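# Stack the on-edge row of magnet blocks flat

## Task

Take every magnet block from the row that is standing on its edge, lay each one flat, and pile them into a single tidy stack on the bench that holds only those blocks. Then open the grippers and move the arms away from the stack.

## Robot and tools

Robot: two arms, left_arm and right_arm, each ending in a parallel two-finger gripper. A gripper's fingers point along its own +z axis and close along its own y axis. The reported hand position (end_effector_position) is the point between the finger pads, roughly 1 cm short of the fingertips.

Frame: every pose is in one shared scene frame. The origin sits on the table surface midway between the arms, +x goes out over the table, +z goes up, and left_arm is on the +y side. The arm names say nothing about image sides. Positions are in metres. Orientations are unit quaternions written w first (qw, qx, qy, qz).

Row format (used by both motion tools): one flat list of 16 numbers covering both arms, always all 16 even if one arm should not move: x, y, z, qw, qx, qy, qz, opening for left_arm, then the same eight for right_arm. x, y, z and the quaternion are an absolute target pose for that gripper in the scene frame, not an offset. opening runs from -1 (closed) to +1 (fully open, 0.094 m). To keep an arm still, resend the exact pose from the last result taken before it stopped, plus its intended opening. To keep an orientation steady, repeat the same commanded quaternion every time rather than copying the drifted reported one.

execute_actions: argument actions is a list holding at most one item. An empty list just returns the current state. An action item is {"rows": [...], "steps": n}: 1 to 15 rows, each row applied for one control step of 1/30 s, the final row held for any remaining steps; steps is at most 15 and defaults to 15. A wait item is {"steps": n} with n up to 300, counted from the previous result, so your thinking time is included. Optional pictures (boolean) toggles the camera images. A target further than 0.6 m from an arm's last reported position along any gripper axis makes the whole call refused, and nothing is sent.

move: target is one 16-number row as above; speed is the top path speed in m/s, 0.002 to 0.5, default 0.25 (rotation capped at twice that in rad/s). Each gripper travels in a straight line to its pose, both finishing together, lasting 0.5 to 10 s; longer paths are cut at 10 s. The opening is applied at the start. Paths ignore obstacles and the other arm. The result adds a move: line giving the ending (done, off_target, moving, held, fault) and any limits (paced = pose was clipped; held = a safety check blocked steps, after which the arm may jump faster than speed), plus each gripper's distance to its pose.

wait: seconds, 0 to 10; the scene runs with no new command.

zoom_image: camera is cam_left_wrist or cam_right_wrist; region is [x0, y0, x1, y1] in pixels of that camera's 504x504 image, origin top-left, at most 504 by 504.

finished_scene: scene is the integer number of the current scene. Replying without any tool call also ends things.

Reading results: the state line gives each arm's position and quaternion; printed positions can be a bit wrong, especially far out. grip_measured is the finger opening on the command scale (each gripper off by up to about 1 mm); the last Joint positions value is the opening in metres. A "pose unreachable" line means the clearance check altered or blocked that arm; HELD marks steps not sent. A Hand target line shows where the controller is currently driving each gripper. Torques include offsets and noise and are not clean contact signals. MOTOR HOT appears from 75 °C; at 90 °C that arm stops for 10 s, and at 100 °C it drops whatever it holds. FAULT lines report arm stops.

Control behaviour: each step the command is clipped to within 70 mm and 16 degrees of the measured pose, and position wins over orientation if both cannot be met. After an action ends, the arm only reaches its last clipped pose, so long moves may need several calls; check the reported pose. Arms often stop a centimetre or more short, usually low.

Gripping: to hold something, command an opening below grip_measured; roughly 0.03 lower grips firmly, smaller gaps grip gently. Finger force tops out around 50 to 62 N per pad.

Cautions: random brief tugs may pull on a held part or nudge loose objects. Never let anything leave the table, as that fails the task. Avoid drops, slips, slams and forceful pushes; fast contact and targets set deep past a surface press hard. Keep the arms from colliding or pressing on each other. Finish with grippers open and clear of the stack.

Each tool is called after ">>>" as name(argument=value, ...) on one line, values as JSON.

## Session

>>> execute_actions(actions=[])

Scene clock: 0.00 s of 6200.00 s.
left_arm: end_effector_position=(+0.0994, -0.1539, +0.2975) grip_measured=+1.000 end_effector_quat_wxyz=(+0.378, +0.509, +0.748, -0.197) | right_arm: end_effector_position=(+0.3521, -0.2730, +0.1711) grip_measured=+1.000 end_effector_quat_wxyz=(+0.477, +0.051, +0.841, +0.249)
Joint positions: left_arm=[-1.542  1.371  1.458 -0.826 -0.331 -0.171  0.094] | right_arm=[-0.145  1.071  0.546  0.033 -0.471  0.302  0.094]
Joint velocities: left_arm=[-0.002 -0.007 -0.002 -0.051  0.007 -0.037  0.   ] | right_arm=[ 0.012 -0.012 -0.012 -0.007  0.007 -0.022  0.   ]
Joint torques (N m, as the arm reports them, + toward a larger angle): no reading
Hand target (left_arm): +0.101, -0.155, +0.312; +0.392, +0.499, +0.743, -0.210
Hand target (right_arm): +0.356, -0.273, +0.185; +0.494, +0.042, +0.832, +0.249

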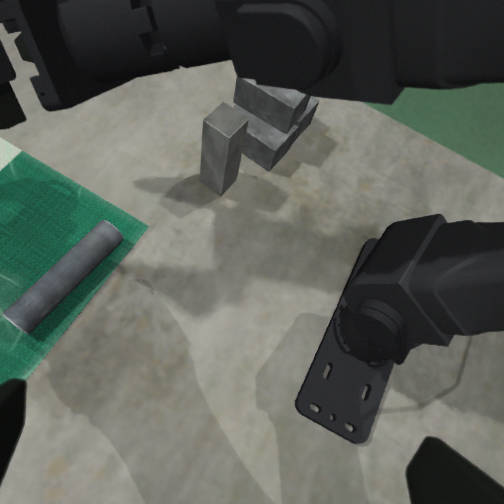

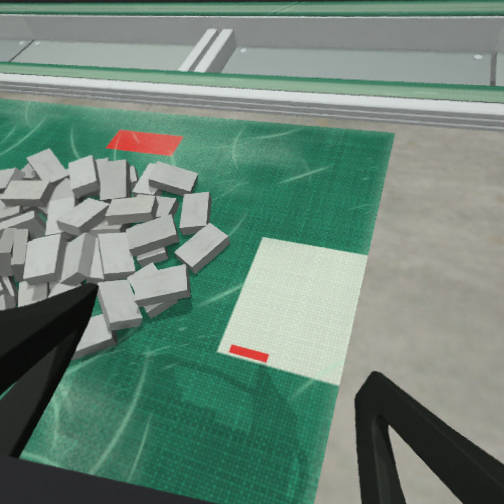

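>>> move(target=[0.2,0.15,0.30,0.2588,0,0.9659,0,1,0.3521,-0.273,0.185,0.477,0.051,0.841,0.249,1], speed=0.3)

Scene clock: 11.13 s of 6200.00 s.
left_arm: end_effector_position=(+0.1995, +0.1487, +0.2889) grip_measured=+1.000 end_effector_quat_wxyz=(+0.256, +0.009, +0.967, -0.004) | right_arm: end_effector_position=(+0.3467, -0.2725, +0.1631) grip_measured=+1.000 end_effector_quat_wxyz=(+0.454, +0.059, +0.853, +0.250)
Joint positions: left_arm=[-0.71   1.071  1.506 -1.582 -0.306 -0.595  0.094] | right_arm=[-0.145  1.071  0.558 -0.034 -0.471  0.302  0.094]
Joint velocities: left_arm=[-0.007 -0.022 -0.007  0.051 -0.022 -0.022  0.   ] | right_arm=[-0.012  0.007 -0.007  0.007  0.022 -0.007  0.   ]
Joint torques (N m, as the arm reports them, + toward a larger angle): left_arm=[ 1.13 -1.64  7.92  0.85 -0.18  0.07] | right_arm=[-0.07 -4.21 10.56  1.43 -0.15  0.02]
Hand target (left_arm): +0.199, +0.152, +0.301; +0.273, +0.004, +0.962, -0.015
Hand target (right_arm): +0.352, -0.273, +0.185; +0.477, +0.051, +0.841, +0.249
Off the commanded pose (left_arm): 0.011 m, 1 deg.
Off the commanded pose (right_arm): 0.023 m, 3 deg.
joint sent to its limit (left arm) — the command would take joint 4 (wrist pitch) past its lower limit, so that joint was sent only as far as its limit.
After step 90, 5.47 s passed at rest.
move: off_target (left_arm, right_arm)

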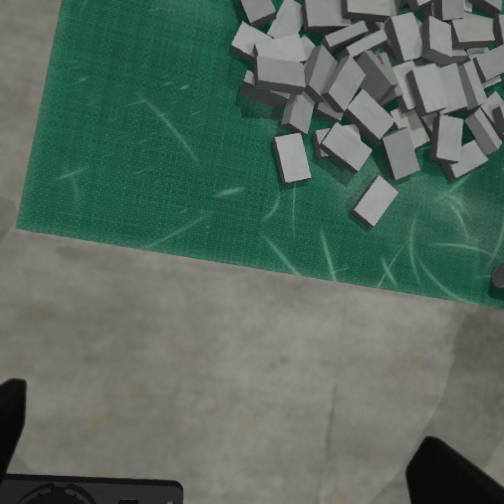

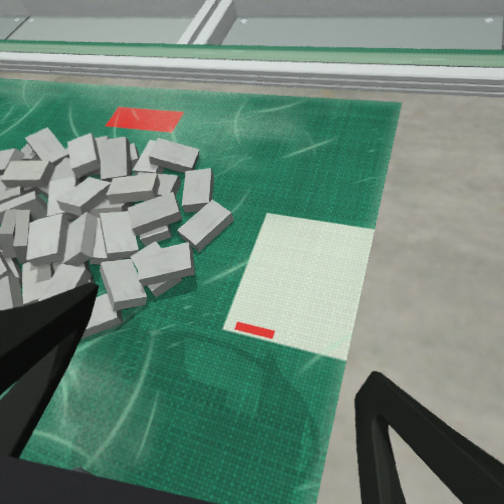

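>>> move(target=[0.14,0.33,0.28,0.2120,-0.5540,0.7912,0.1485,1,0.16,-0.33,0.28,0.2120,0.5540,0.7912,-0.1485,1], speed=0.3)

Scene clock: 20.17 s of 6200.00 s.
left_arm: end_effector_position=(+0.1393, +0.3251, +0.2776) grip_measured=+1.000 end_effector_quat_wxyz=(+0.264, -0.529, +0.801, +0.093) | right_arm: end_effector_position=(+0.1628, -0.3309, +0.2677) grip_measured=+1.000 end_effector_quat_wxyz=(+0.272, +0.502, +0.819, +0.057)
Joint positions: left_arm=[ 0.314  0.865  1.367 -1.583 -0.299 -0.748  0.094] | right_arm=[ 0.251  0.849  1.318 -1.571  0.323  1.314  0.094]
Joint velocities: left_arm=[ 0.002  0.017  0.022 -0.007 -0.081 -0.007  0.   ] | right_arm=[-0.002 -0.002 -0.007  0.022  0.022 -0.051  0.   ]
Joint torques (N m, as the arm reports them, + toward a larger angle): left_arm=[ 0.78  2.29  5.86  0.94 -0.35 -0.05] | right_arm=[-0.8  -0.39  8.28  0.84  0.29 -0.11]
Hand target (left_arm): +0.138, +0.330, +0.280; +0.264, -0.536, +0.795, +0.105
Hand target (right_arm): +0.161, -0.334, +0.278; +0.287, +0.501, +0.814, +0.066
Off the commanded pose (left_arm): 0.006 m, 9 deg.
Off the commanded pose (right_arm): 0.013 m, 25 deg; orientation clipped at the last step of the last action.
joint sent to its limit (left arm) — the command would take joint 4 (wrist pitch) past its lower limit, so that joint was sent only as far as its limit.
joint sent to its limit (right arm) — the command would take joint 4 (wrist pitch) past its lower limit, so that joint was sent only as far as its limit.
After step 90, 3.00 s passed at rest.
move: off_target (left_arm, right_arm); limits=paced

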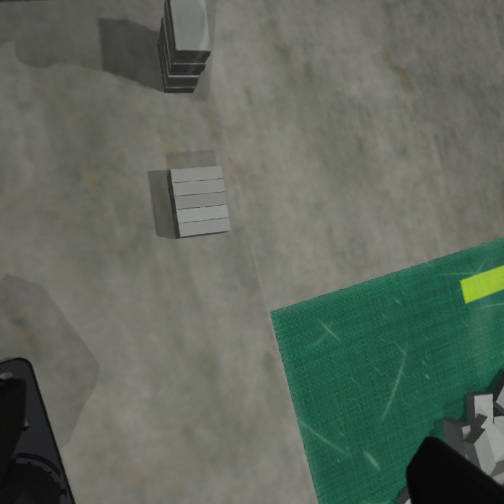

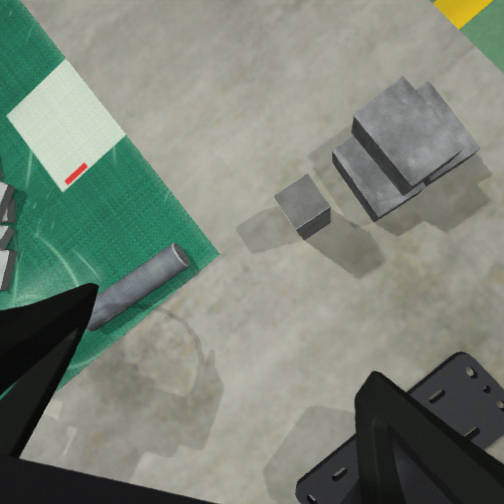

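>>> zoom_image(camera="cam_left_wrist", region=[130,130,270,270])

Region (130, 130, 270, 270) of cam_left_wrist's 504x504 image, scaled by 3.600, with more detail than that image has.

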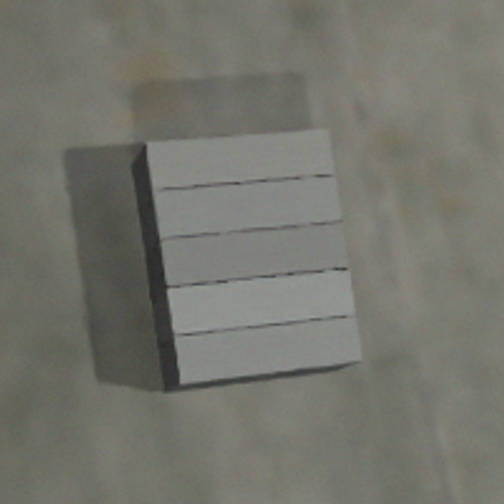

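>>> move(target=[0.214,0.384,0.14,0,0.0523,0.9986,0,1,0.22,-0.03,0.2,0.476,-0.504,0.531,0.487,1], speed=0.3)

Scene clock: 133.90 s of 6200.00 s.
left_arm: end_effector_position=(+0.2038, +0.3780, +0.1321) grip_measured=+1.000 end_effector_quat_wxyz=(-0.019, +0.045, +0.999, -0.018) | right_arm: end_effector_position=(+0.2154, -0.0361, +0.1900) grip_measured=+1.000 end_effector_quat_wxyz=(+0.463, -0.494, +0.552, +0.486)
Joint positions: left_arm=[ 0.657  1.499  1.252 -1.375  0.001  0.776  0.094] | right_arm=[ 0.438  1.341  0.441  0.702 -1.052 -0.093  0.094]
Joint velocities: left_arm=[-0.022  0.022 -0.002 -0.022  0.022 -0.007  0.   ] | right_arm=[ 0.017  0.007 -0.002 -0.037 -0.066  0.007  0.   ]
Joint torques (N m, as the arm reports them, + toward a larger angle): left_arm=[-1.02 -4.2   8.62  0.32 -0.02  0.03] | right_arm=[ 0.71 -2.68  9.34  1.54 -0.25 -0.05]
Hand target (left_arm): +0.214, +0.384, +0.139; -0.003, +0.054, +0.999, -0.001
Hand target (right_arm): +0.217, -0.031, +0.202; +0.475, -0.505, +0.531, +0.487
Off the commanded pose (left_arm): 0.014 m, 3 deg.
Off the commanded pose (right_arm): 0.013 m, 3 deg.
After step 90, 105.97 s passed at rest.
move: off_target (left_arm, right_arm)

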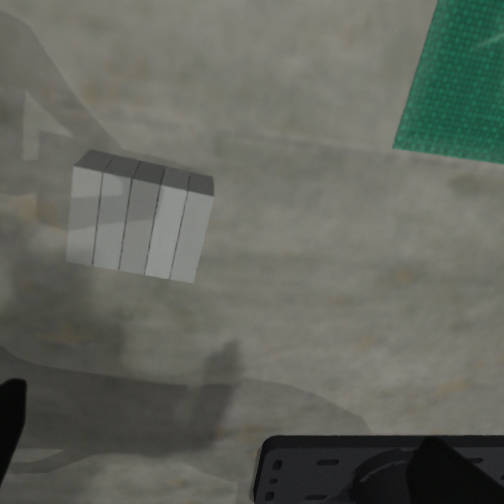

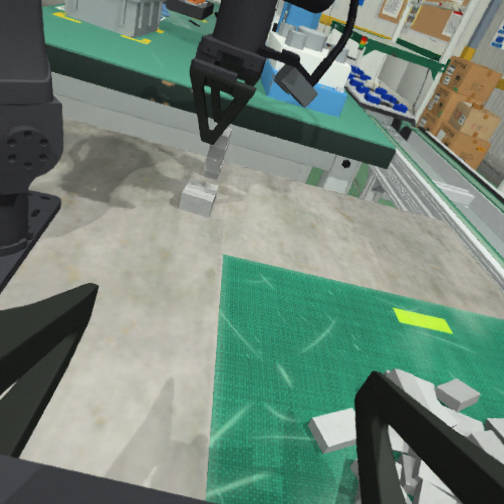

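>>> move(target=[0.216,0.417,0.10,0,0.0698,0.9976,0,1,0.22,0.0,0.09,0.476,-0.504,0.531,0.487,1], speed=0.15)

Scene clock: 153.87 s of 6200.00 s.
left_arm: end_effector_position=(+0.2153, +0.4122, +0.1003) grip_measured=+1.000 end_effector_quat_wxyz=(-0.005, +0.072, +0.997, -0.006) | right_arm: end_effector_position=(+0.2222, -0.0027, +0.0912) grip_measured=+1.000 end_effector_quat_wxyz=(+0.475, -0.504, +0.535, +0.483)
Joint positions: left_arm=[ 0.728  1.593  1.218 -1.211  0.001  0.9    0.094] | right_arm=[ 0.539  1.976  0.4    1.432 -0.965 -0.08   0.094]
Joint velocities: left_arm=[ 0.007  0.012 -0.012  0.022  0.022 -0.022  0.   ] | right_arm=[-0.007 -0.002 -0.032 -0.022 -0.022  0.007  0.   ]
Joint torques (N m, as the arm reports them, + toward a larger angle): left_arm=[ 0.89 -5.12  5.72  0.4   0.    0.05] | right_arm=[ 0.84 -5.25  3.96  1.57 -0.02  0.11]
Hand target (left_arm): +0.216, +0.417, +0.100; +0.000, +0.069, +0.998, -0.001
Hand target (right_arm): +0.220, +0.000, +0.092; +0.476, -0.504, +0.531, +0.487
Off the commanded pose (left_arm): 0.005 m, 1 deg.
Off the commanded pose (right_arm): 0.004 m, 1 deg.
After step 90, 15.43 s passed at rest.
move: done

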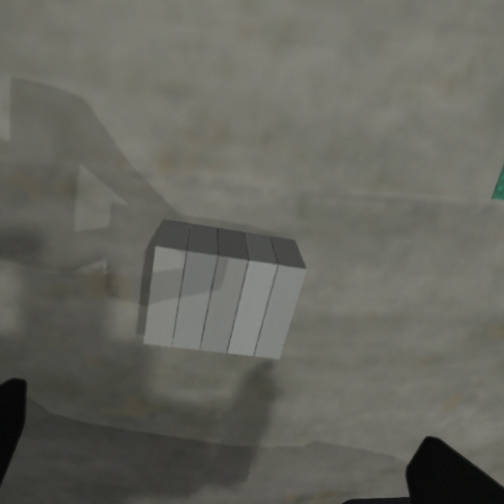

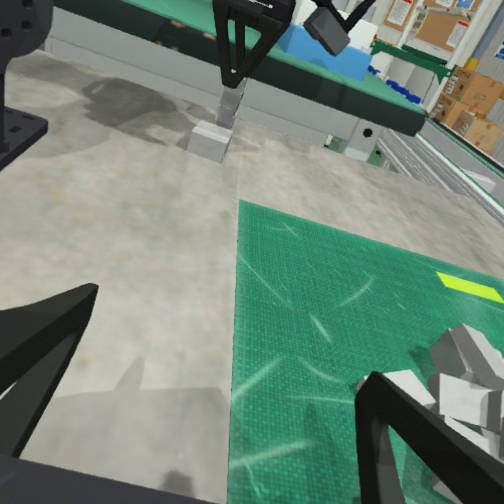

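>>> move(target=[0.202,0.416,0.055,0,0.0698,0.9976,0,1,0.22,0.0,0.09,0.476,-0.504,0.531,0.487,1], speed=0.1)

>>> zoom_image(camera="cam_right_wrist", region=[160,40,300,180])

Scene clock: 164.60 s of 6200.00 s.
left_arm: end_effector_position=(+0.2014, +0.4110, +0.0554) grip_measured=+1.000 end_effector_quat_wxyz=(-0.005, +0.072, +0.997, -0.007) | right_arm: end_effector_position=(+0.2223, -0.0027, +0.0898) grip_measured=+1.000 end_effector_quat_wxyz=(+0.476, -0.504, +0.535, +0.484)
Joint positions: left_arm=[ 0.761  1.593  1.035 -1.03   0.001  0.934  0.094] | right_arm=[ 0.539  1.989  0.4    1.448 -0.964 -0.077  0.094]
Joint velocities: left_arm=[ 0.002 -0.007 -0.002  0.051  0.007 -0.007  0.   ] | right_arm=[ 0.007 -0.022  0.017 -0.007 -0.022 -0.066  0.   ]
Joint torques (N m, as the arm reports them, + toward a larger angle): left_arm=[ 1.   -5.    5.63  0.37  0.03  0.03] | right_arm=[ 0.78 -5.3   3.71  1.6  -0.05  0.12]
Hand target (left_arm): +0.202, +0.416, +0.055; +0.000, +0.070, +0.998, -0.000
Hand target (right_arm): +0.220, -0.000, +0.090; +0.476, -0.504, +0.531, +0.487
Off the commanded pose (left_arm): 0.005 m, 1 deg.
Off the commanded pose (right_arm): 0.004 m, 1 deg.
After step 90, 6.67 s passed at rest.
move: done

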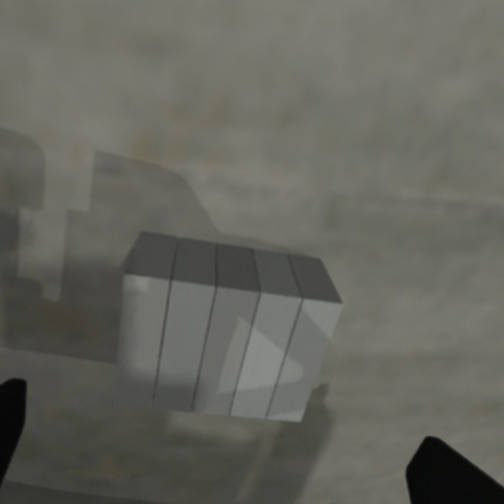

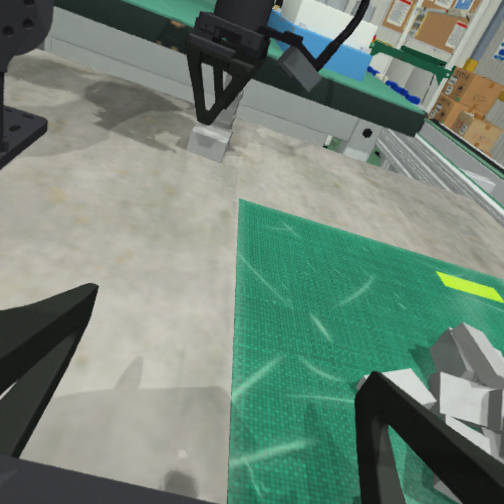

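Region (160, 40, 300, 180) of cam_right_wrist's 504x504 image, scaled by 3.600, with more detail than that image has.

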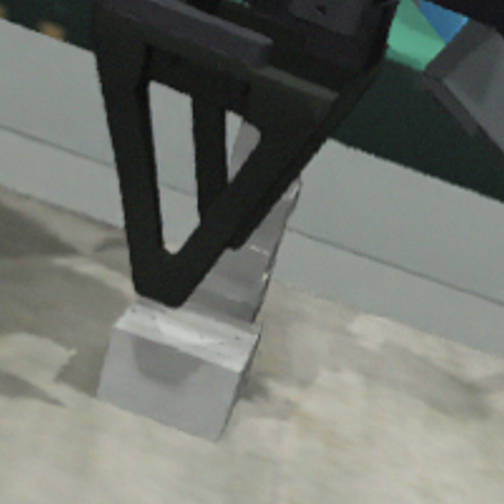

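>>> move(target=[0.202,0.416,0.014,0,0.0698,0.9976,0,0.6,0.22,0.0,0.09,0.476,-0.504,0.531,0.487,1], speed=0.06)

>>> zoom_image(camera="cam_right_wrist", region=[160,40,300,180])

Scene clock: 173.03 s of 6200.00 s.
left_arm: end_effector_position=(+0.2020, +0.4116, +0.0150) grip_measured=+0.602 end_effector_quat_wxyz=(-0.004, +0.072, +0.997, -0.005) | right_arm: end_effector_position=(+0.2223, -0.0027, +0.0899) grip_measured=+1.000 end_effector_quat_wxyz=(+0.476, -0.504, +0.535, +0.484)
Joint positions: left_arm=[ 0.761  1.656  0.928 -0.856  0.001  0.934  0.075] | right_arm=[ 0.539  1.989  0.4    1.449 -0.964 -0.077  0.094]
Joint velocities: left_arm=[-0.002 -0.002 -0.017  0.066 -0.095 -0.007 -0.   ] | right_arm=[-0.012 -0.007 -0.007  0.022  0.037  0.066  0.   ]
Joint torques (N m, as the arm reports them, + toward a larger angle): left_arm=[ 0.96 -5.13  5.09  0.37 -0.02  0.05] | right_arm=[ 0.9  -5.32  3.79  1.56 -0.04  0.11]
Hand target (left_arm): +0.202, +0.416, +0.014; +0.000, +0.070, +0.998, -0.000
Hand target (right_arm): +0.220, -0.000, +0.090; +0.476, -0.504, +0.531, +0.487
Off the commanded pose (left_arm): 0.005 m, 1 deg.
Off the commanded pose (right_arm): 0.004 m, 1 deg.
After step 90, 4.23 s passed at rest.
move: done

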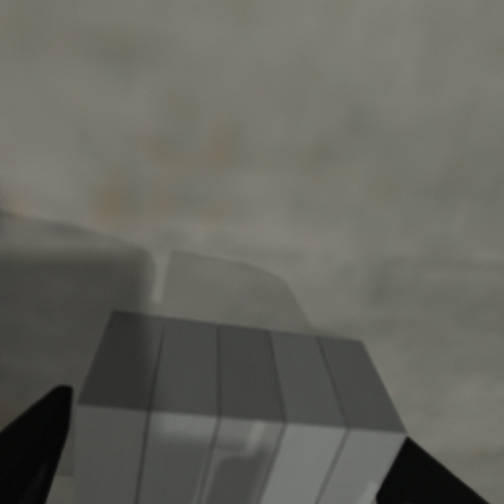

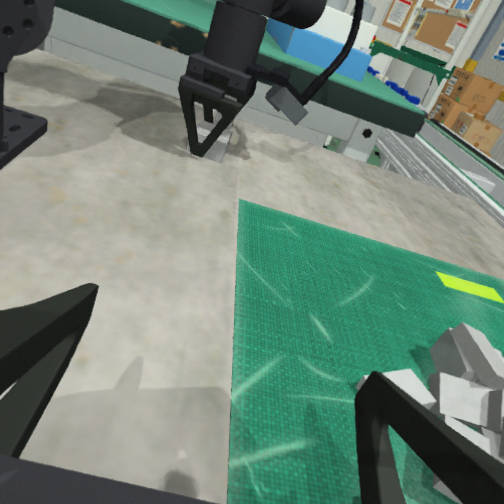

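Region (160, 40, 300, 180) of cam_right_wrist's 504x504 image, scaled by 3.600, with more detail than that image has.

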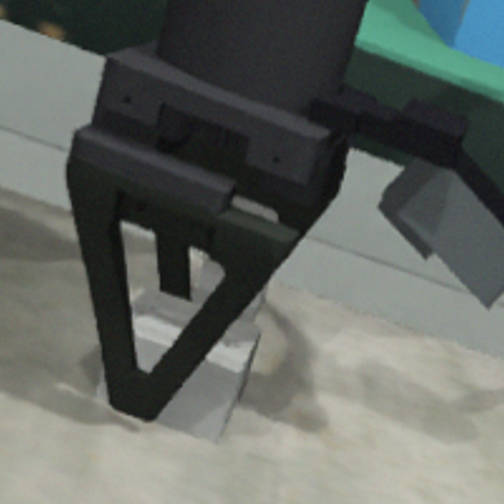

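>>> execute_actions(actions=[{"rows":[[0.206,0.4165,0.016,0,0.0698,0.9976,0,0.55,0.22,0.0,0.09,0.476,-0.504,0.531,0.487,1],[0.210,0.417,0.016,0,0.0698,0.9976,0,0.5,0.22,0.0,0.09,0.476,-0.504,0.531,0.487,1],[0.211,0.417,0.015,0,0.0698,0.9976,0,0.45,0.22,0.0,0.09,0.476,-0.504,0.531,0.487,1],[0.211,0.417,0.015,0,0.0698,0.9976,0,0.42,0.22,0.0,0.09,0.476,-0.504,0.531,0.487,1],[0.211,0.417,0.015,0,0.0698,0.9976,0,0.39,0.22,0.0,0.09,0.476,-0.504,0.531,0.487,1],[0.211,0.417,0.015,0,0.0698,0.9976,0,0.36,0.22,0.0,0.09,0.476,-0.504,0.531,0.487,1],[0.211,0.417,0.015,0,0.0698,0.9976,0,0.33,0.22,0.0,0.09,0.476,-0.504,0.531,0.487,1],[0.211,0.417,0.015,0,0.0698,0.9976,0,0.30,0.22,0.0,0.09,0.476,-0.504,0.531,0.487,1],[0.211,0.417,0.015,0,0.0698,0.9976,0,0.27,0.22,0.0,0.09,0.476,-0.504,0.531,0.487,1],[0.211,0.417,0.015,0,0.0698,0.9976,0,0.24,0.22,0.0,0.09,0.476,-0.504,0.531,0.487,1],[0.211,0.417,0.015,0,0.0698,0.9976,0,0.21,0.22,0.0,0.09,0.476,-0.504,0.531,0.487,1],[0.211,0.417,0.015,0,0.0698,0.9976,0,0.18,0.22,0.0,0.09,0.476,-0.504,0.531,0.487,1],[0.211,0.417,0.015,0,0.0698,0.9976,0,0.15,0.22,0.0,0.09,0.476,-0.504,0.531,0.487,1],[0.211,0.417,0.015,0,0.0698,0.9976,0,0.12,0.22,0.0,0.09,0.476,-0.504,0.531,0.487,1],[0.211,0.417,0.015,0,0.0698,0.9976,0,0.10,0.22,0.0,0.09,0.476,-0.504,0.531,0.487,1]],"steps":15}])

>>> zoom_image(camera="cam_right_wrist", region=[160,40,300,180])

Scene clock: 182.43 s of 6200.00 s.
left_arm: end_effector_position=(+0.2024, +0.4137, +0.0113) grip_measured=+0.133 end_effector_quat_wxyz=(-0.008, +0.068, +0.998, -0.005) | right_arm: end_effector_position=(+0.2223, -0.0027, +0.0899) grip_measured=+1.000 end_effector_quat_wxyz=(+0.476, -0.504, +0.535, +0.484)
Joint positions: left_arm=[ 0.761  1.673  0.931 -0.845 -0.006  0.925  0.053] | right_arm=[ 0.539  1.989  0.4    1.449 -0.964 -0.077  0.094]
Joint velocities: left_arm=[-0.012 -0.022 -0.002  0.007 -0.022 -0.022 -0.   ] | right_arm=[ 0.027  0.012 -0.007 -0.051 -0.022  0.007  0.   ]
Joint torques (N m, as the arm reports them, + toward a larger angle): left_arm=[-1.06 -4.7   7.31  0.23  0.05 -0.07] | right_arm=[ 0.85 -5.34  3.7   1.56 -0.02  0.11]
Hand target (left_arm): +0.211, +0.417, +0.015; +0.000, +0.070, +0.998, -0.000
Hand target (right_arm): +0.220, -0.000, +0.090; +0.476, -0.504, +0.531, +0.487
Off the commanded pose (left_arm): 0.010 m, 1 deg.
Off the commanded pose (right_arm): 0.004 m, 1 deg.
Steps of this call (steps 1 to 90: nothing new was sent; then 5.90 s passed at rest; steps 91 to 105: all 15 steps of this action). Readings (end_effector_position):
91: left_arm (+0.2022, +0.4118, +0.0150) | right_arm (+0.2223, -0.0027, +0.0899)
92: left_arm (+0.2021, +0.4117, +0.0146) | right_arm (+0.2223, -0.0027, +0.0899)
94: left_arm (+0.2015, +0.4111, +0.0125) | right_arm (+0.2223, -0.0027, +0.0899)
98: left_arm (+0.2019, +0.4118, +0.0116) | right_arm (+0.2223, -0.0027, +0.0899)
105: the state above

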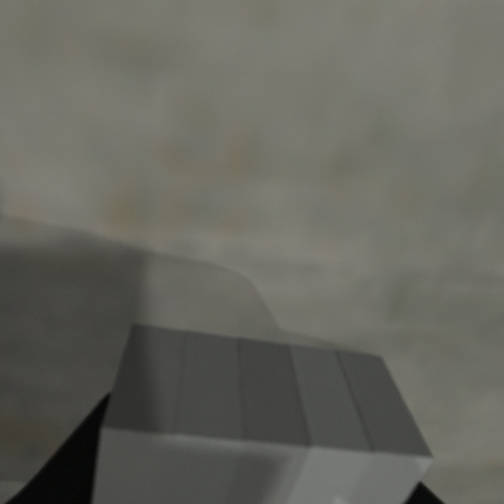

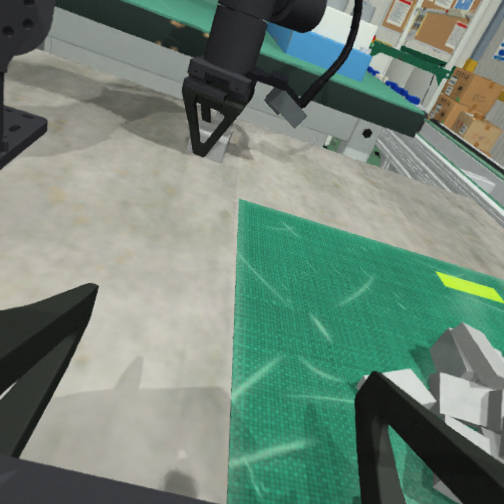

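Region (160, 40, 300, 180) of cam_right_wrist's 504x504 image, scaled by 3.600, with more detail than that image has.

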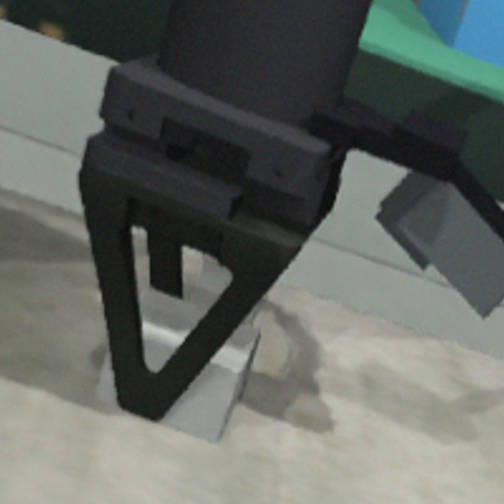

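>>> execute_actions(actions=[])

Scene clock: 196.87 s of 6200.00 s.
left_arm: end_effector_position=(+0.2024, +0.4137, +0.0113) grip_measured=+0.133 end_effector_quat_wxyz=(-0.008, +0.068, +0.998, -0.005) | right_arm: end_effector_position=(+0.2223, -0.0027, +0.0899) grip_measured=+1.000 end_effector_quat_wxyz=(+0.476, -0.504, +0.535, +0.484)
Joint positions: left_arm=[ 0.761  1.673  0.931 -0.845 -0.006  0.925  0.053] | right_arm=[ 0.539  1.989  0.4    1.449 -0.964 -0.077  0.094]
Joint velocities: left_arm=[-0.017 -0.012 -0.017 -0.007 -0.037 -0.066 -0.001] | right_arm=[ 0.002 -0.012 -0.002  0.051 -0.037 -0.095  0.   ]
Joint torques (N m, as the arm reports them, + toward a larger angle): left_arm=[-0.95 -4.85  7.4   0.22  0.05 -0.09] | right_arm=[ 0.92 -5.3   3.76  1.56 -0.06  0.11]
Hand target (left_arm): +0.211, +0.417, +0.015; +0.000, +0.070, +0.998, -0.000
Hand target (right_arm): +0.220, -0.000, +0.090; +0.476, -0.504, +0.531, +0.487
Off the commanded pose (left_arm): 0.010 m, 1 deg.
Off the commanded pose (right_arm): 0.004 m, 1 deg.
Steps of this call (steps 1 to 90: nothing new was sent; then 11.43 s passed at rest). Readings (end_effector_position):
1: left_arm (+0.2024, +0.4137, +0.0113) | right_arm (+0.2223, -0.0027, +0.0899)
2: left_arm (+0.2024, +0.4137, +0.0113) | right_arm (+0.2223, -0.0027, +0.0899)
4: left_arm (+0.2024, +0.4137, +0.0113) | right_arm (+0.2223, -0.0027, +0.0899)
8: left_arm (+0.2024, +0.4137, +0.0113) | right_arm (+0.2223, -0.0027, +0.0899)
90: the state above

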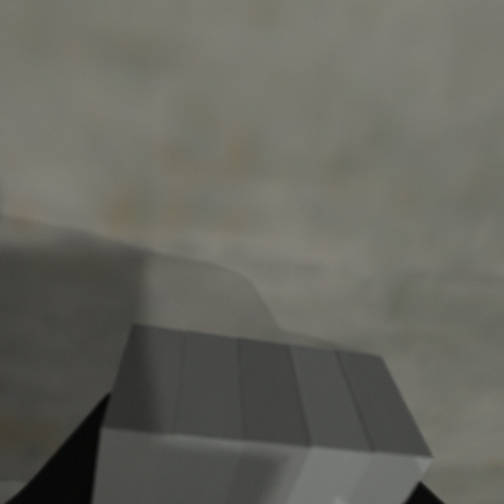

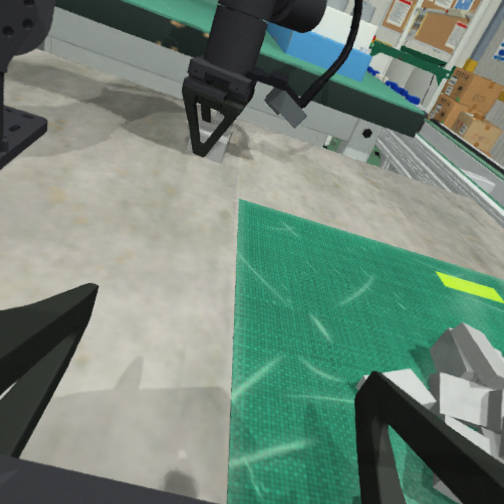

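>>> move(target=[0.205,0.415,0.045,0,0.0698,0.9976,0,0.10,0.22,0.0,0.09,0.476,-0.504,0.531,0.487,1], speed=0.05)

Scene clock: 200.57 s of 6200.00 s.
left_arm: end_effector_position=(+0.1959, +0.4073, +0.0267) grip_measured=+0.133 end_effector_quat_wxyz=(-0.021, +0.068, +0.997, -0.019) | right_arm: end_effector_position=(+0.2223, -0.0027, +0.0899) grip_measured=+1.000 end_effector_quat_wxyz=(+0.476, -0.504, +0.535, +0.484)
Joint positions: left_arm=[ 0.761  1.648  0.969 -0.949 -0.006  0.925  0.053] | right_arm=[ 0.539  1.989  0.4    1.449 -0.964 -0.077  0.094]
Joint velocities: left_arm=[ 0.002 -0.032 -0.007 -0.066 -0.037 -0.051  0.001] | right_arm=[-0.012  0.002 -0.007  0.007 -0.022 -0.022  0.   ]
Joint torques (N m, as the arm reports them, + toward a larger angle): left_arm=[-0.07 -8.42  8.61  0.04  0.06  0.02] | right_arm=[ 0.8  -5.31  3.74  1.56 -0.06  0.1 ]
Hand target (left_arm): +0.205, +0.415, +0.045; +0.000, +0.070, +0.998, +0.000
Hand target (right_arm): +0.220, -0.000, +0.090; +0.476, -0.504, +0.531, +0.487
Off the commanded pose (left_arm): 0.022 m, 3 deg.
Off the commanded pose (right_arm): 0.004 m, 1 deg.
move: off_target (left_arm)

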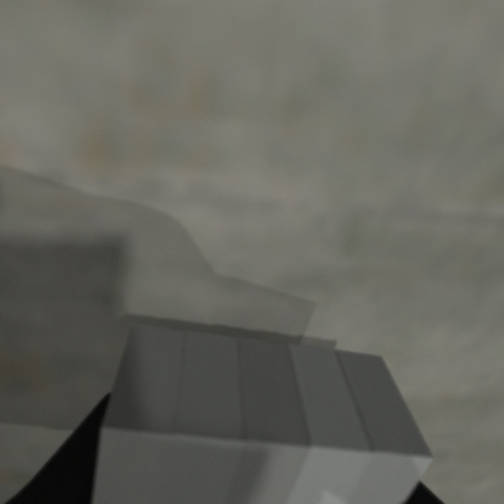

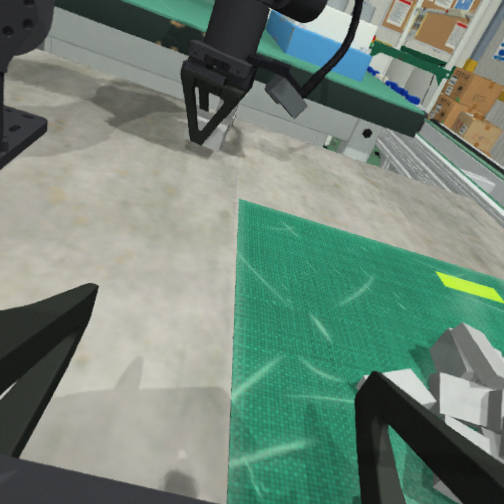

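>>> move(target=[0.345,0.39,0.06,0,0.5373,0.8434,0,0.10,0.22,0.0,0.09,0.476,-0.504,0.531,0.487,1], speed=0.12)

Scene clock: 223.33 s of 6200.00 s.
left_arm: end_effector_position=(+0.3345, +0.3899, +0.0428) grip_measured=+0.134 end_effector_quat_wxyz=(-0.013, +0.529, +0.848, -0.013) | right_arm: end_effector_position=(+0.2223, -0.0027, +0.0899) grip_measured=+1.000 end_effector_quat_wxyz=(+0.476, -0.504, +0.535, +0.484)
Joint positions: left_arm=[ 0.444  1.973  1.45  -1.083 -0.008  1.588  0.053] | right_arm=[ 0.539  1.989  0.4    1.449 -0.964 -0.077  0.094]
Joint velocities: left_arm=[-0.007  0.017 -0.002 -0.051  0.051  0.022 -0.001] | right_arm=[ 0.007 -0.007 -0.007  0.007 -0.007  0.022  0.   ]
Joint torques (N m, as the arm reports them, + toward a larger angle): left_arm=[-1.02 -9.75  9.26  0.02  0.04  0.05] | right_arm=[ 0.78 -5.26  3.8   1.58 -0.03  0.12]
Hand target (left_arm): +0.345, +0.390, +0.059; -0.001, +0.537, +0.844, +0.002
Hand target (right_arm): +0.220, -0.000, +0.090; +0.476, -0.504, +0.531, +0.487
Off the commanded pose (left_arm): 0.020 m, 2 deg.
Off the commanded pose (right_arm): 0.004 m, 1 deg.
After step 90, 15.17 s passed at rest.
move: off_target (left_arm)

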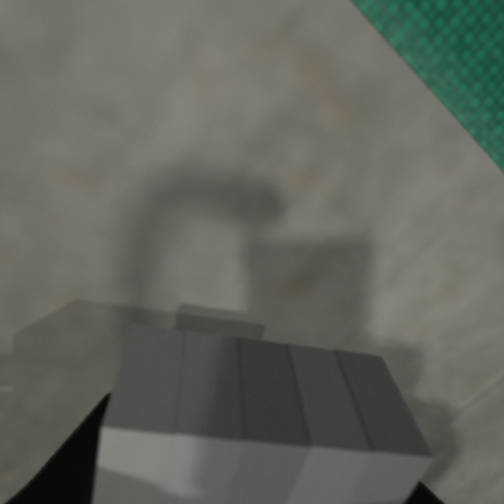

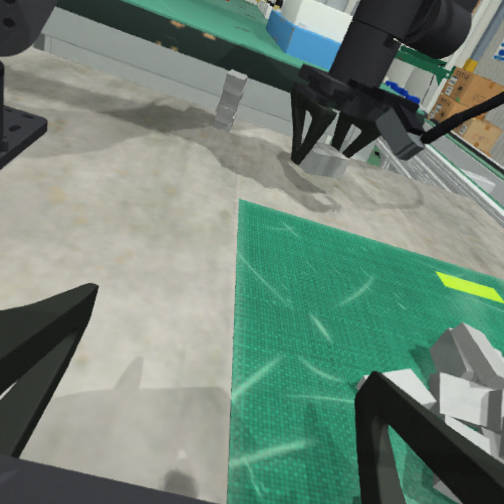

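>>> move(target=[0.345,0.39,0.018,0,0.5373,0.8434,0,0.10,0.22,0.0,0.09,0.476,-0.504,0.531,0.487,1], speed=0.04)

Scene clock: 228.50 s of 6200.00 s.
left_arm: end_effector_position=(+0.3370, +0.3911, +0.0128) grip_measured=+0.134 end_effector_quat_wxyz=(-0.012, +0.530, +0.848, -0.012) | right_arm: end_effector_position=(+0.2223, -0.0027, +0.0899) grip_measured=+1.000 end_effector_quat_wxyz=(+0.476, -0.504, +0.535, +0.484)
Joint positions: left_arm=[ 0.444  2.019  1.391 -0.976 -0.008  1.592  0.053] | right_arm=[ 0.539  1.989  0.4    1.449 -0.964 -0.077  0.094]
Joint velocities: left_arm=[-0.007  0.012 -0.017  0.037  0.007  0.007 -0.   ] | right_arm=[-0.017  0.002  0.007  0.037 -0.022 -0.022  0.   ]
Joint torques (N m, as the arm reports them, + toward a larger angle): left_arm=[-0.82 -9.62  5.64  0.3   0.07  0.07] | right_arm=[ 0.85 -5.32  3.76  1.55 -0.05  0.12]
Hand target (left_arm): +0.345, +0.390, +0.018; +0.000, +0.537, +0.844, -0.000
Hand target (right_arm): +0.220, -0.000, +0.090; +0.476, -0.504, +0.531, +0.487
Off the commanded pose (left_arm): 0.010 m, 2 deg.
Off the commanded pose (right_arm): 0.004 m, 1 deg.
After step 90, 1.17 s passed at rest.
move: done

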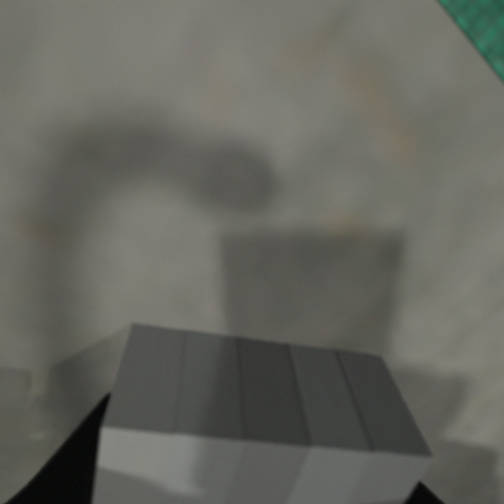

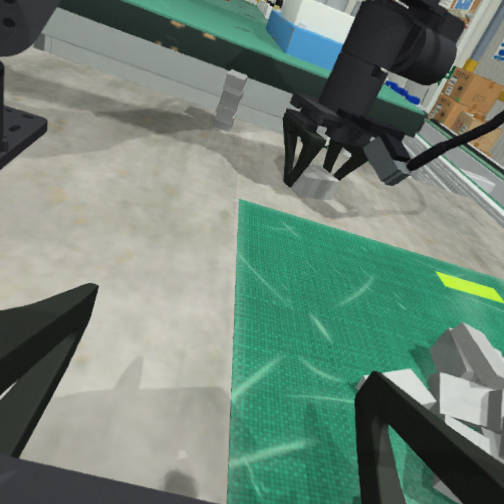

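>>> execute_actions(actions=[{"rows":[[0.345,0.39,0.018,0,0.5373,0.8434,0,0.3,0.22,0.0,0.09,0.476,-0.504,0.531,0.487,1],[0.345,0.39,0.018,0,0.5373,0.8434,0,0.4,0.22,0.0,0.09,0.476,-0.504,0.531,0.487,1],[0.345,0.39,0.018,0,0.5373,0.8434,0,0.6,0.22,0.0,0.09,0.476,-0.504,0.531,0.487,1],[0.345,0.39,0.018,0,0.5373,0.8434,0,1,0.22,0.0,0.09,0.476,-0.504,0.531,0.487,1]],"steps":15}], pictures=false)

>>> move(target=[0.343,0.39,0.085,0,0.5373,0.8434,0,1,0.22,0.0,0.09,0.476,-0.504,0.531,0.487,1], speed=0.12)

Scene clock: 249.13 s of 6200.00 s.
left_arm: end_effector_position=(+0.3394, +0.3924, +0.0127) grip_measured=+1.000 end_effector_quat_wxyz=(-0.009, +0.531, +0.847, -0.008) | right_arm: end_effector_position=(+0.2223, -0.0027, +0.0899) grip_measured=+1.000 end_effector_quat_wxyz=(+0.476, -0.504, +0.535, +0.484)
Joint positions: left_arm=[ 0.444  2.019  1.391 -0.965 -0.008  1.593  0.094] | right_arm=[ 0.539  1.989  0.4    1.449 -0.964 -0.077  0.094]
Joint velocities: left_arm=[-0.002  0.007 -0.007  0.007  0.007 -0.081  0.   ] | right_arm=[-0.007 -0.012 -0.002 -0.037 -0.066 -0.007  0.   ]
Joint torques (N m, as the arm reports them, + toward a larger angle): left_arm=[-0.9  -9.74  5.76  0.27  0.07  0.03] | right_arm=[ 0.85 -5.22  3.8   1.58 -0.04  0.12]
Hand target (left_arm): +0.345, +0.390, +0.018; +0.000, +0.537, +0.843, +0.000
Hand target (right_arm): +0.220, -0.000, +0.090; +0.476, -0.504, +0.531, +0.487
Off the commanded pose (left_arm): 0.008 m, 2 deg.
Off the commanded pose (right_arm): 0.004 m, 1 deg.
Steps of this call (steps 1 to 90: nothing new was sent; then 17.13 s passed at rest; steps 91 to 105: all 15 steps of this action). Readings (end_effector_position):
91: left_arm (+0.3389, +0.3921, +0.0127) | right_arm (+0.2223, -0.0027, +0.0899)
92: left_arm (+0.3390, +0.3921, +0.0127) | right_arm (+0.2223, -0.0027, +0.0899)
94: left_arm (+0.3391, +0.3922, +0.0127) | right_arm (+0.2223, -0.0027, +0.0899)
98: left_arm (+0.3394, +0.3924, +0.0127) | right_arm (+0.2223, -0.0027, +0.0899)
105: the state above

Scene clock: 250.57 s of 6200.00 s.
left_arm: end_effector_position=(+0.3372, +0.3912, +0.0701) grip_measured=+1.000 end_effector_quat_wxyz=(-0.012, +0.532, +0.847, -0.013) | right_arm: end_effector_position=(+0.2223, -0.0027, +0.0899) grip_measured=+1.000 end_effector_quat_wxyz=(+0.476, -0.504, +0.535, +0.484)
Joint positions: left_arm=[ 0.444  1.959  1.541 -1.187 -0.008  1.595  0.094] | right_arm=[ 0.539  1.989  0.4    1.449 -0.964 -0.077  0.094]
Joint velocities: left_arm=[-0.007 -0.012  0.002  0.022 -0.022 -0.007  0.   ] | right_arm=[ 0.002  0.007 -0.007  0.022 -0.051 -0.037  0.   ]
Joint torques (N m, as the arm reports them, + toward a larger angle): left_arm=[ -0.61 -10.41   8.02   0.05   0.1    0.03] | right_arm=[ 0.85 -5.25  3.77  1.57 -0.04  0.11]
Hand target (left_arm): +0.343, +0.390, +0.085; +0.000, +0.537, +0.843, -0.000
Hand target (right_arm): +0.220, -0.000, +0.090; +0.476, -0.504, +0.531, +0.487
Off the commanded pose (left_arm): 0.016 m, 2 deg.
Off the commanded pose (right_arm): 0.004 m, 1 deg.
move: off_target (left_arm)

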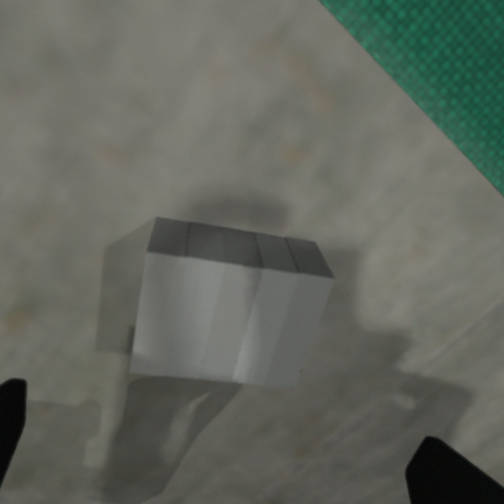

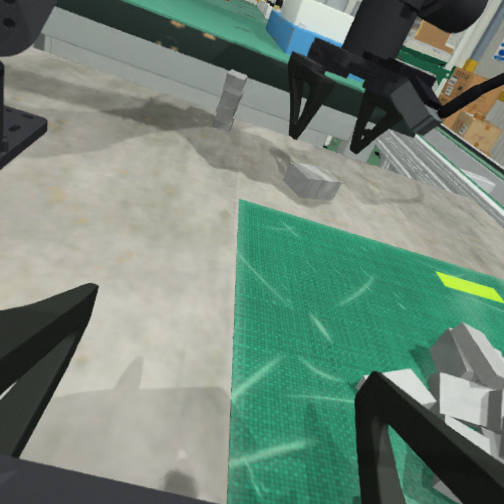

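>>> move(target=[0.358,0.398,0.08,0.5246,-0.1825,0.8234,0.1163,1,0.22,0.0,0.09,0.476,-0.504,0.531,0.487,1], speed=0.25)

Scene clock: 269.20 s of 6200.00 s.
left_arm: end_effector_position=(+0.3568, +0.4005, +0.0746) grip_measured=+1.000 end_effector_quat_wxyz=(+0.516, -0.190, +0.828, +0.107) | right_arm: end_effector_position=(+0.2223, -0.0027, +0.0899) grip_measured=+1.000 end_effector_quat_wxyz=(+0.476, -0.504, +0.535, +0.484)
Joint positions: left_arm=[0.478 1.5   0.364 0.676 0.068 0.013 0.094] | right_arm=[ 0.539  1.989  0.4    1.449 -0.964 -0.077  0.094]
Joint velocities: left_arm=[-0.007 -0.022 -0.017  0.051  0.022  0.022  0.   ] | right_arm=[ 0.017 -0.007 -0.022  0.066 -0.022 -0.051  0.   ]
Joint torques (N m, as the arm reports them, + toward a larger angle): left_arm=[-1.22 -3.32  5.01  1.87 -0.1  -0.08] | right_arm=[ 0.84 -5.3   3.69  1.56 -0.04  0.1 ]
Hand target (left_arm): +0.360, +0.399, +0.078; +0.526, -0.189, +0.822, +0.110
Hand target (right_arm): +0.220, -0.000, +0.090; +0.476, -0.504, +0.531, +0.487
Off the commanded pose (left_arm): 0.006 m, 2 deg.
Off the commanded pose (right_arm): 0.004 m, 1 deg.
After step 90, 11.17 s passed at rest.
move: done

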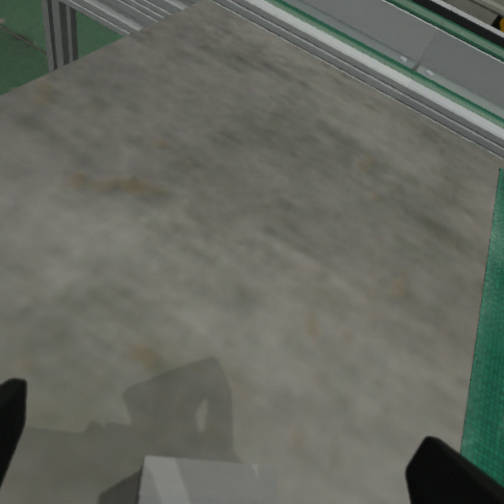

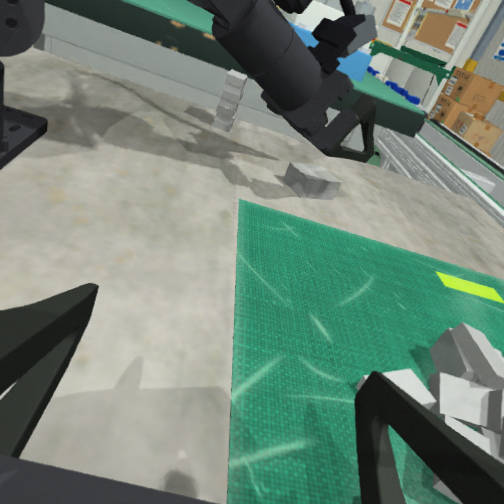

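>>> move(target=[0.351,0.394,0.035,0.5246,-0.1825,0.8234,0.1163,1,0.22,0.0,0.09,0.476,-0.504,0.531,0.487,1], speed=0.08)

Scene clock: 275.00 s of 6200.00 s.
left_arm: end_effector_position=(+0.3481, +0.3973, +0.0307) grip_measured=+1.000 end_effector_quat_wxyz=(+0.516, -0.192, +0.827, +0.111) | right_arm: end_effector_position=(+0.2223, -0.0027, +0.0899) grip_measured=+1.000 end_effector_quat_wxyz=(+0.476, -0.504, +0.535, +0.484)
Joint positions: left_arm=[0.478 1.745 0.272 1.014 0.06  0.014 0.094] | right_arm=[ 0.539  1.989  0.4    1.449 -0.964 -0.077  0.094]
Joint velocities: left_arm=[-0.007  0.007  0.002 -0.051  0.022 -0.037  0.   ] | right_arm=[-0.012  0.002  0.002  0.037  0.037  0.037  0.   ]
Joint torques (N m, as the arm reports them, + toward a larger angle): left_arm=[-1.55 -3.92  3.16  1.86 -0.11  0.04] | right_arm=[ 0.89 -5.31  3.74  1.55 -0.05  0.1 ]
Hand target (left_arm): +0.351, +0.394, +0.034; +0.524, -0.183, +0.824, +0.116
Hand target (right_arm): +0.220, -0.000, +0.090; +0.476, -0.504, +0.531, +0.487
Off the commanded pose (left_arm): 0.006 m, 2 deg.
Off the commanded pose (right_arm): 0.004 m, 1 deg.
After step 90, 1.60 s passed at rest.
move: done

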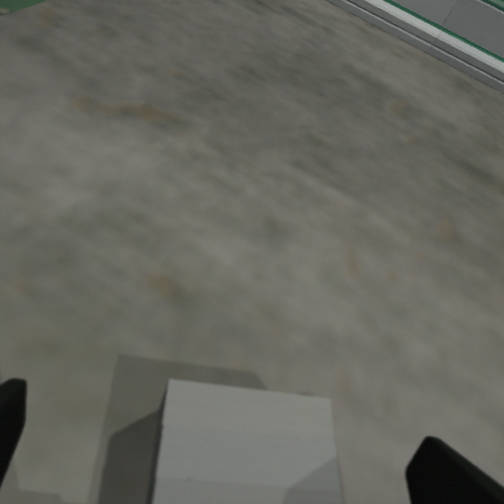

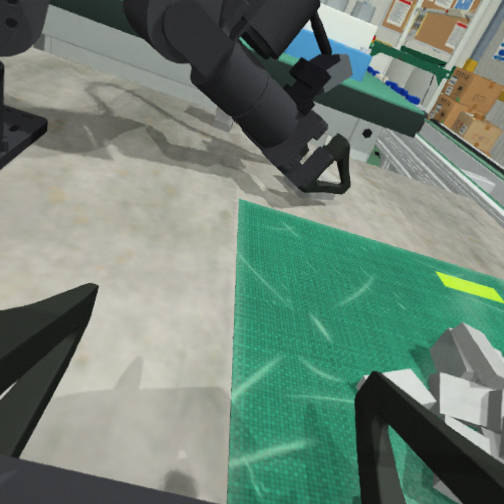

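>>> move(target=[0.352,0.392,0.017,0.5246,-0.1825,0.8234,0.1163,1,0.22,0.0,0.09,0.476,-0.504,0.531,0.487,1], speed=0.04)

Scene clock: 283.90 s of 6200.00 s.
left_arm: end_effector_position=(+0.3524, +0.3951, +0.0153) grip_measured=+1.000 end_effector_quat_wxyz=(+0.520, -0.187, +0.826, +0.112) | right_arm: end_effector_position=(+0.2223, -0.0027, +0.0899) grip_measured=+1.000 end_effector_quat_wxyz=(+0.476, -0.504, +0.535, +0.484)
Joint positions: left_arm=[0.463 1.877 0.272 1.155 0.051 0.015 0.094] | right_arm=[ 0.539  1.989  0.4    1.449 -0.964 -0.077  0.094]
Joint velocities: left_arm=[-0.002  0.002 -0.002  0.051 -0.037 -0.022  0.   ] | right_arm=[ 0.007 -0.017  0.007  0.022 -0.007 -0.007  0.   ]
Joint torques (N m, as the arm reports them, + toward a larger angle): left_arm=[-1.15 -4.42  1.87  1.87 -0.08  0.01] | right_arm=[ 0.9  -5.28  3.71  1.59 -0.03  0.14]
Hand target (left_arm): +0.352, +0.392, +0.017; +0.524, -0.182, +0.824, +0.116
Hand target (right_arm): +0.220, -0.000, +0.090; +0.476, -0.504, +0.531, +0.487
Off the commanded pose (left_arm): 0.004 m, 1 deg.
Off the commanded pose (right_arm): 0.004 m, 1 deg.
After step 90, 4.87 s passed at rest.
move: done

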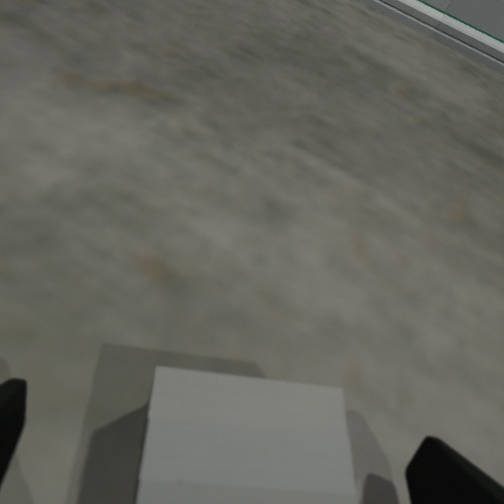

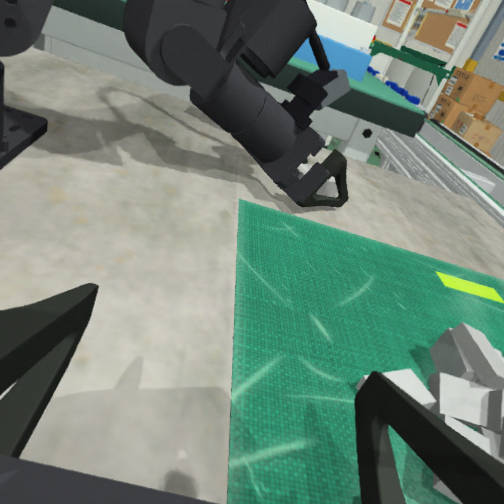

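>>> move(target=[0.347,0.390,0.017,0.5246,-0.1825,0.8234,0.1163,1,0.22,0.0,0.09,0.476,-0.504,0.531,0.487,1], speed=0.04)

Scene clock: 300.27 s of 6200.00 s.
left_arm: end_effector_position=(+0.3455, +0.3914, +0.0107) grip_measured=+1.000 end_effector_quat_wxyz=(+0.513, -0.188, +0.830, +0.111) | right_arm: end_effector_position=(+0.2223, -0.0027, +0.0899) grip_measured=+1.000 end_effector_quat_wxyz=(+0.476, -0.504, +0.535, +0.484)
Joint positions: left_arm=[0.463 1.878 0.247 1.165 0.05  0.015 0.094] | right_arm=[ 0.539  1.989  0.4    1.449 -0.964 -0.077  0.094]
Joint velocities: left_arm=[-0.017  0.007 -0.012 -0.022 -0.037  0.037  0.   ] | right_arm=[-0.002 -0.017 -0.012  0.007 -0.022  0.022  0.   ]
Joint torques (N m, as the arm reports them, + toward a larger angle): left_arm=[-0.84 -5.12  1.92  1.85 -0.06 -0.01] | right_arm=[ 0.79 -5.21  3.7   1.57 -0.05  0.11]
Hand target (left_arm): +0.347, +0.390, +0.017; +0.524, -0.183, +0.824, +0.116
Hand target (right_arm): +0.220, -0.000, +0.090; +0.476, -0.504, +0.531, +0.487
Off the commanded pose (left_arm): 0.007 m, 2 deg.
Off the commanded pose (right_arm): 0.004 m, 1 deg.
After step 90, 12.67 s passed at rest.
move: done

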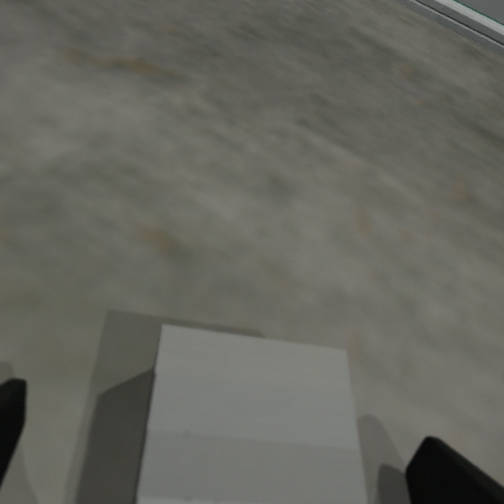

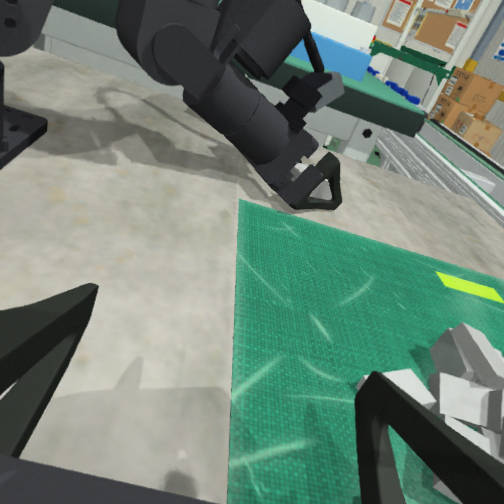

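>>> move(target=[0.351,0.392,0.021,0.5246,-0.1825,0.8234,0.1163,1,0.22,0.0,0.09,0.476,-0.504,0.531,0.487,1], speed=0.04)

Scene clock: 307.40 s of 6200.00 s.
left_arm: end_effector_position=(+0.3451, +0.3912, +0.0098) grip_measured=+1.000 end_effector_quat_wxyz=(+0.512, -0.189, +0.831, +0.110) | right_arm: end_effector_position=(+0.2223, -0.0027, +0.0899) grip_measured=+1.000 end_effector_quat_wxyz=(+0.476, -0.504, +0.535, +0.484)
Joint positions: left_arm=[0.463 1.878 0.247 1.161 0.05  0.015 0.094] | right_arm=[ 0.539  1.989  0.4    1.449 -0.964 -0.077  0.094]
Joint velocities: left_arm=[-0.007 -0.007  0.002  0.022  0.066 -0.051  0.   ] | right_arm=[0.012 0.012 0.002 0.007 0.037 0.007 0.   ]
Joint torques (N m, as the arm reports them, + toward a larger angle): left_arm=[-0.9  -7.02  3.48  1.53 -0.06 -0.01] | right_arm=[ 0.77 -5.35  3.75  1.56 -0.06  0.11]
Hand target (left_arm): +0.351, +0.392, +0.021; +0.525, -0.183, +0.823, +0.116
Hand target (right_arm): +0.220, -0.000, +0.090; +0.476, -0.504, +0.531, +0.487
Off the commanded pose (left_arm): 0.013 m, 2 deg.
Off the commanded pose (right_arm): 0.004 m, 1 deg.
After step 90, 3.43 s passed at rest.
move: off_target (left_arm)

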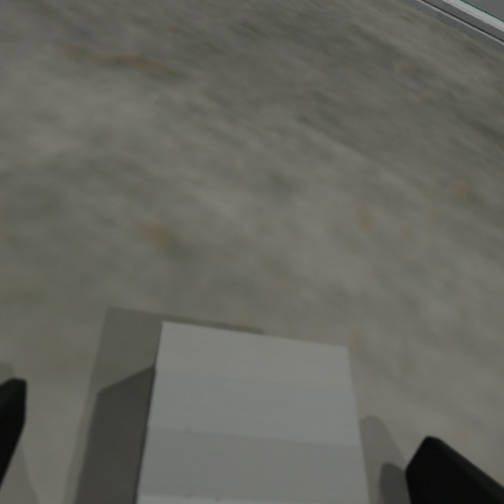

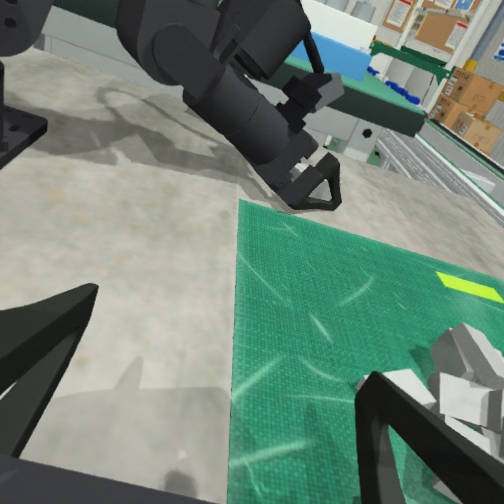

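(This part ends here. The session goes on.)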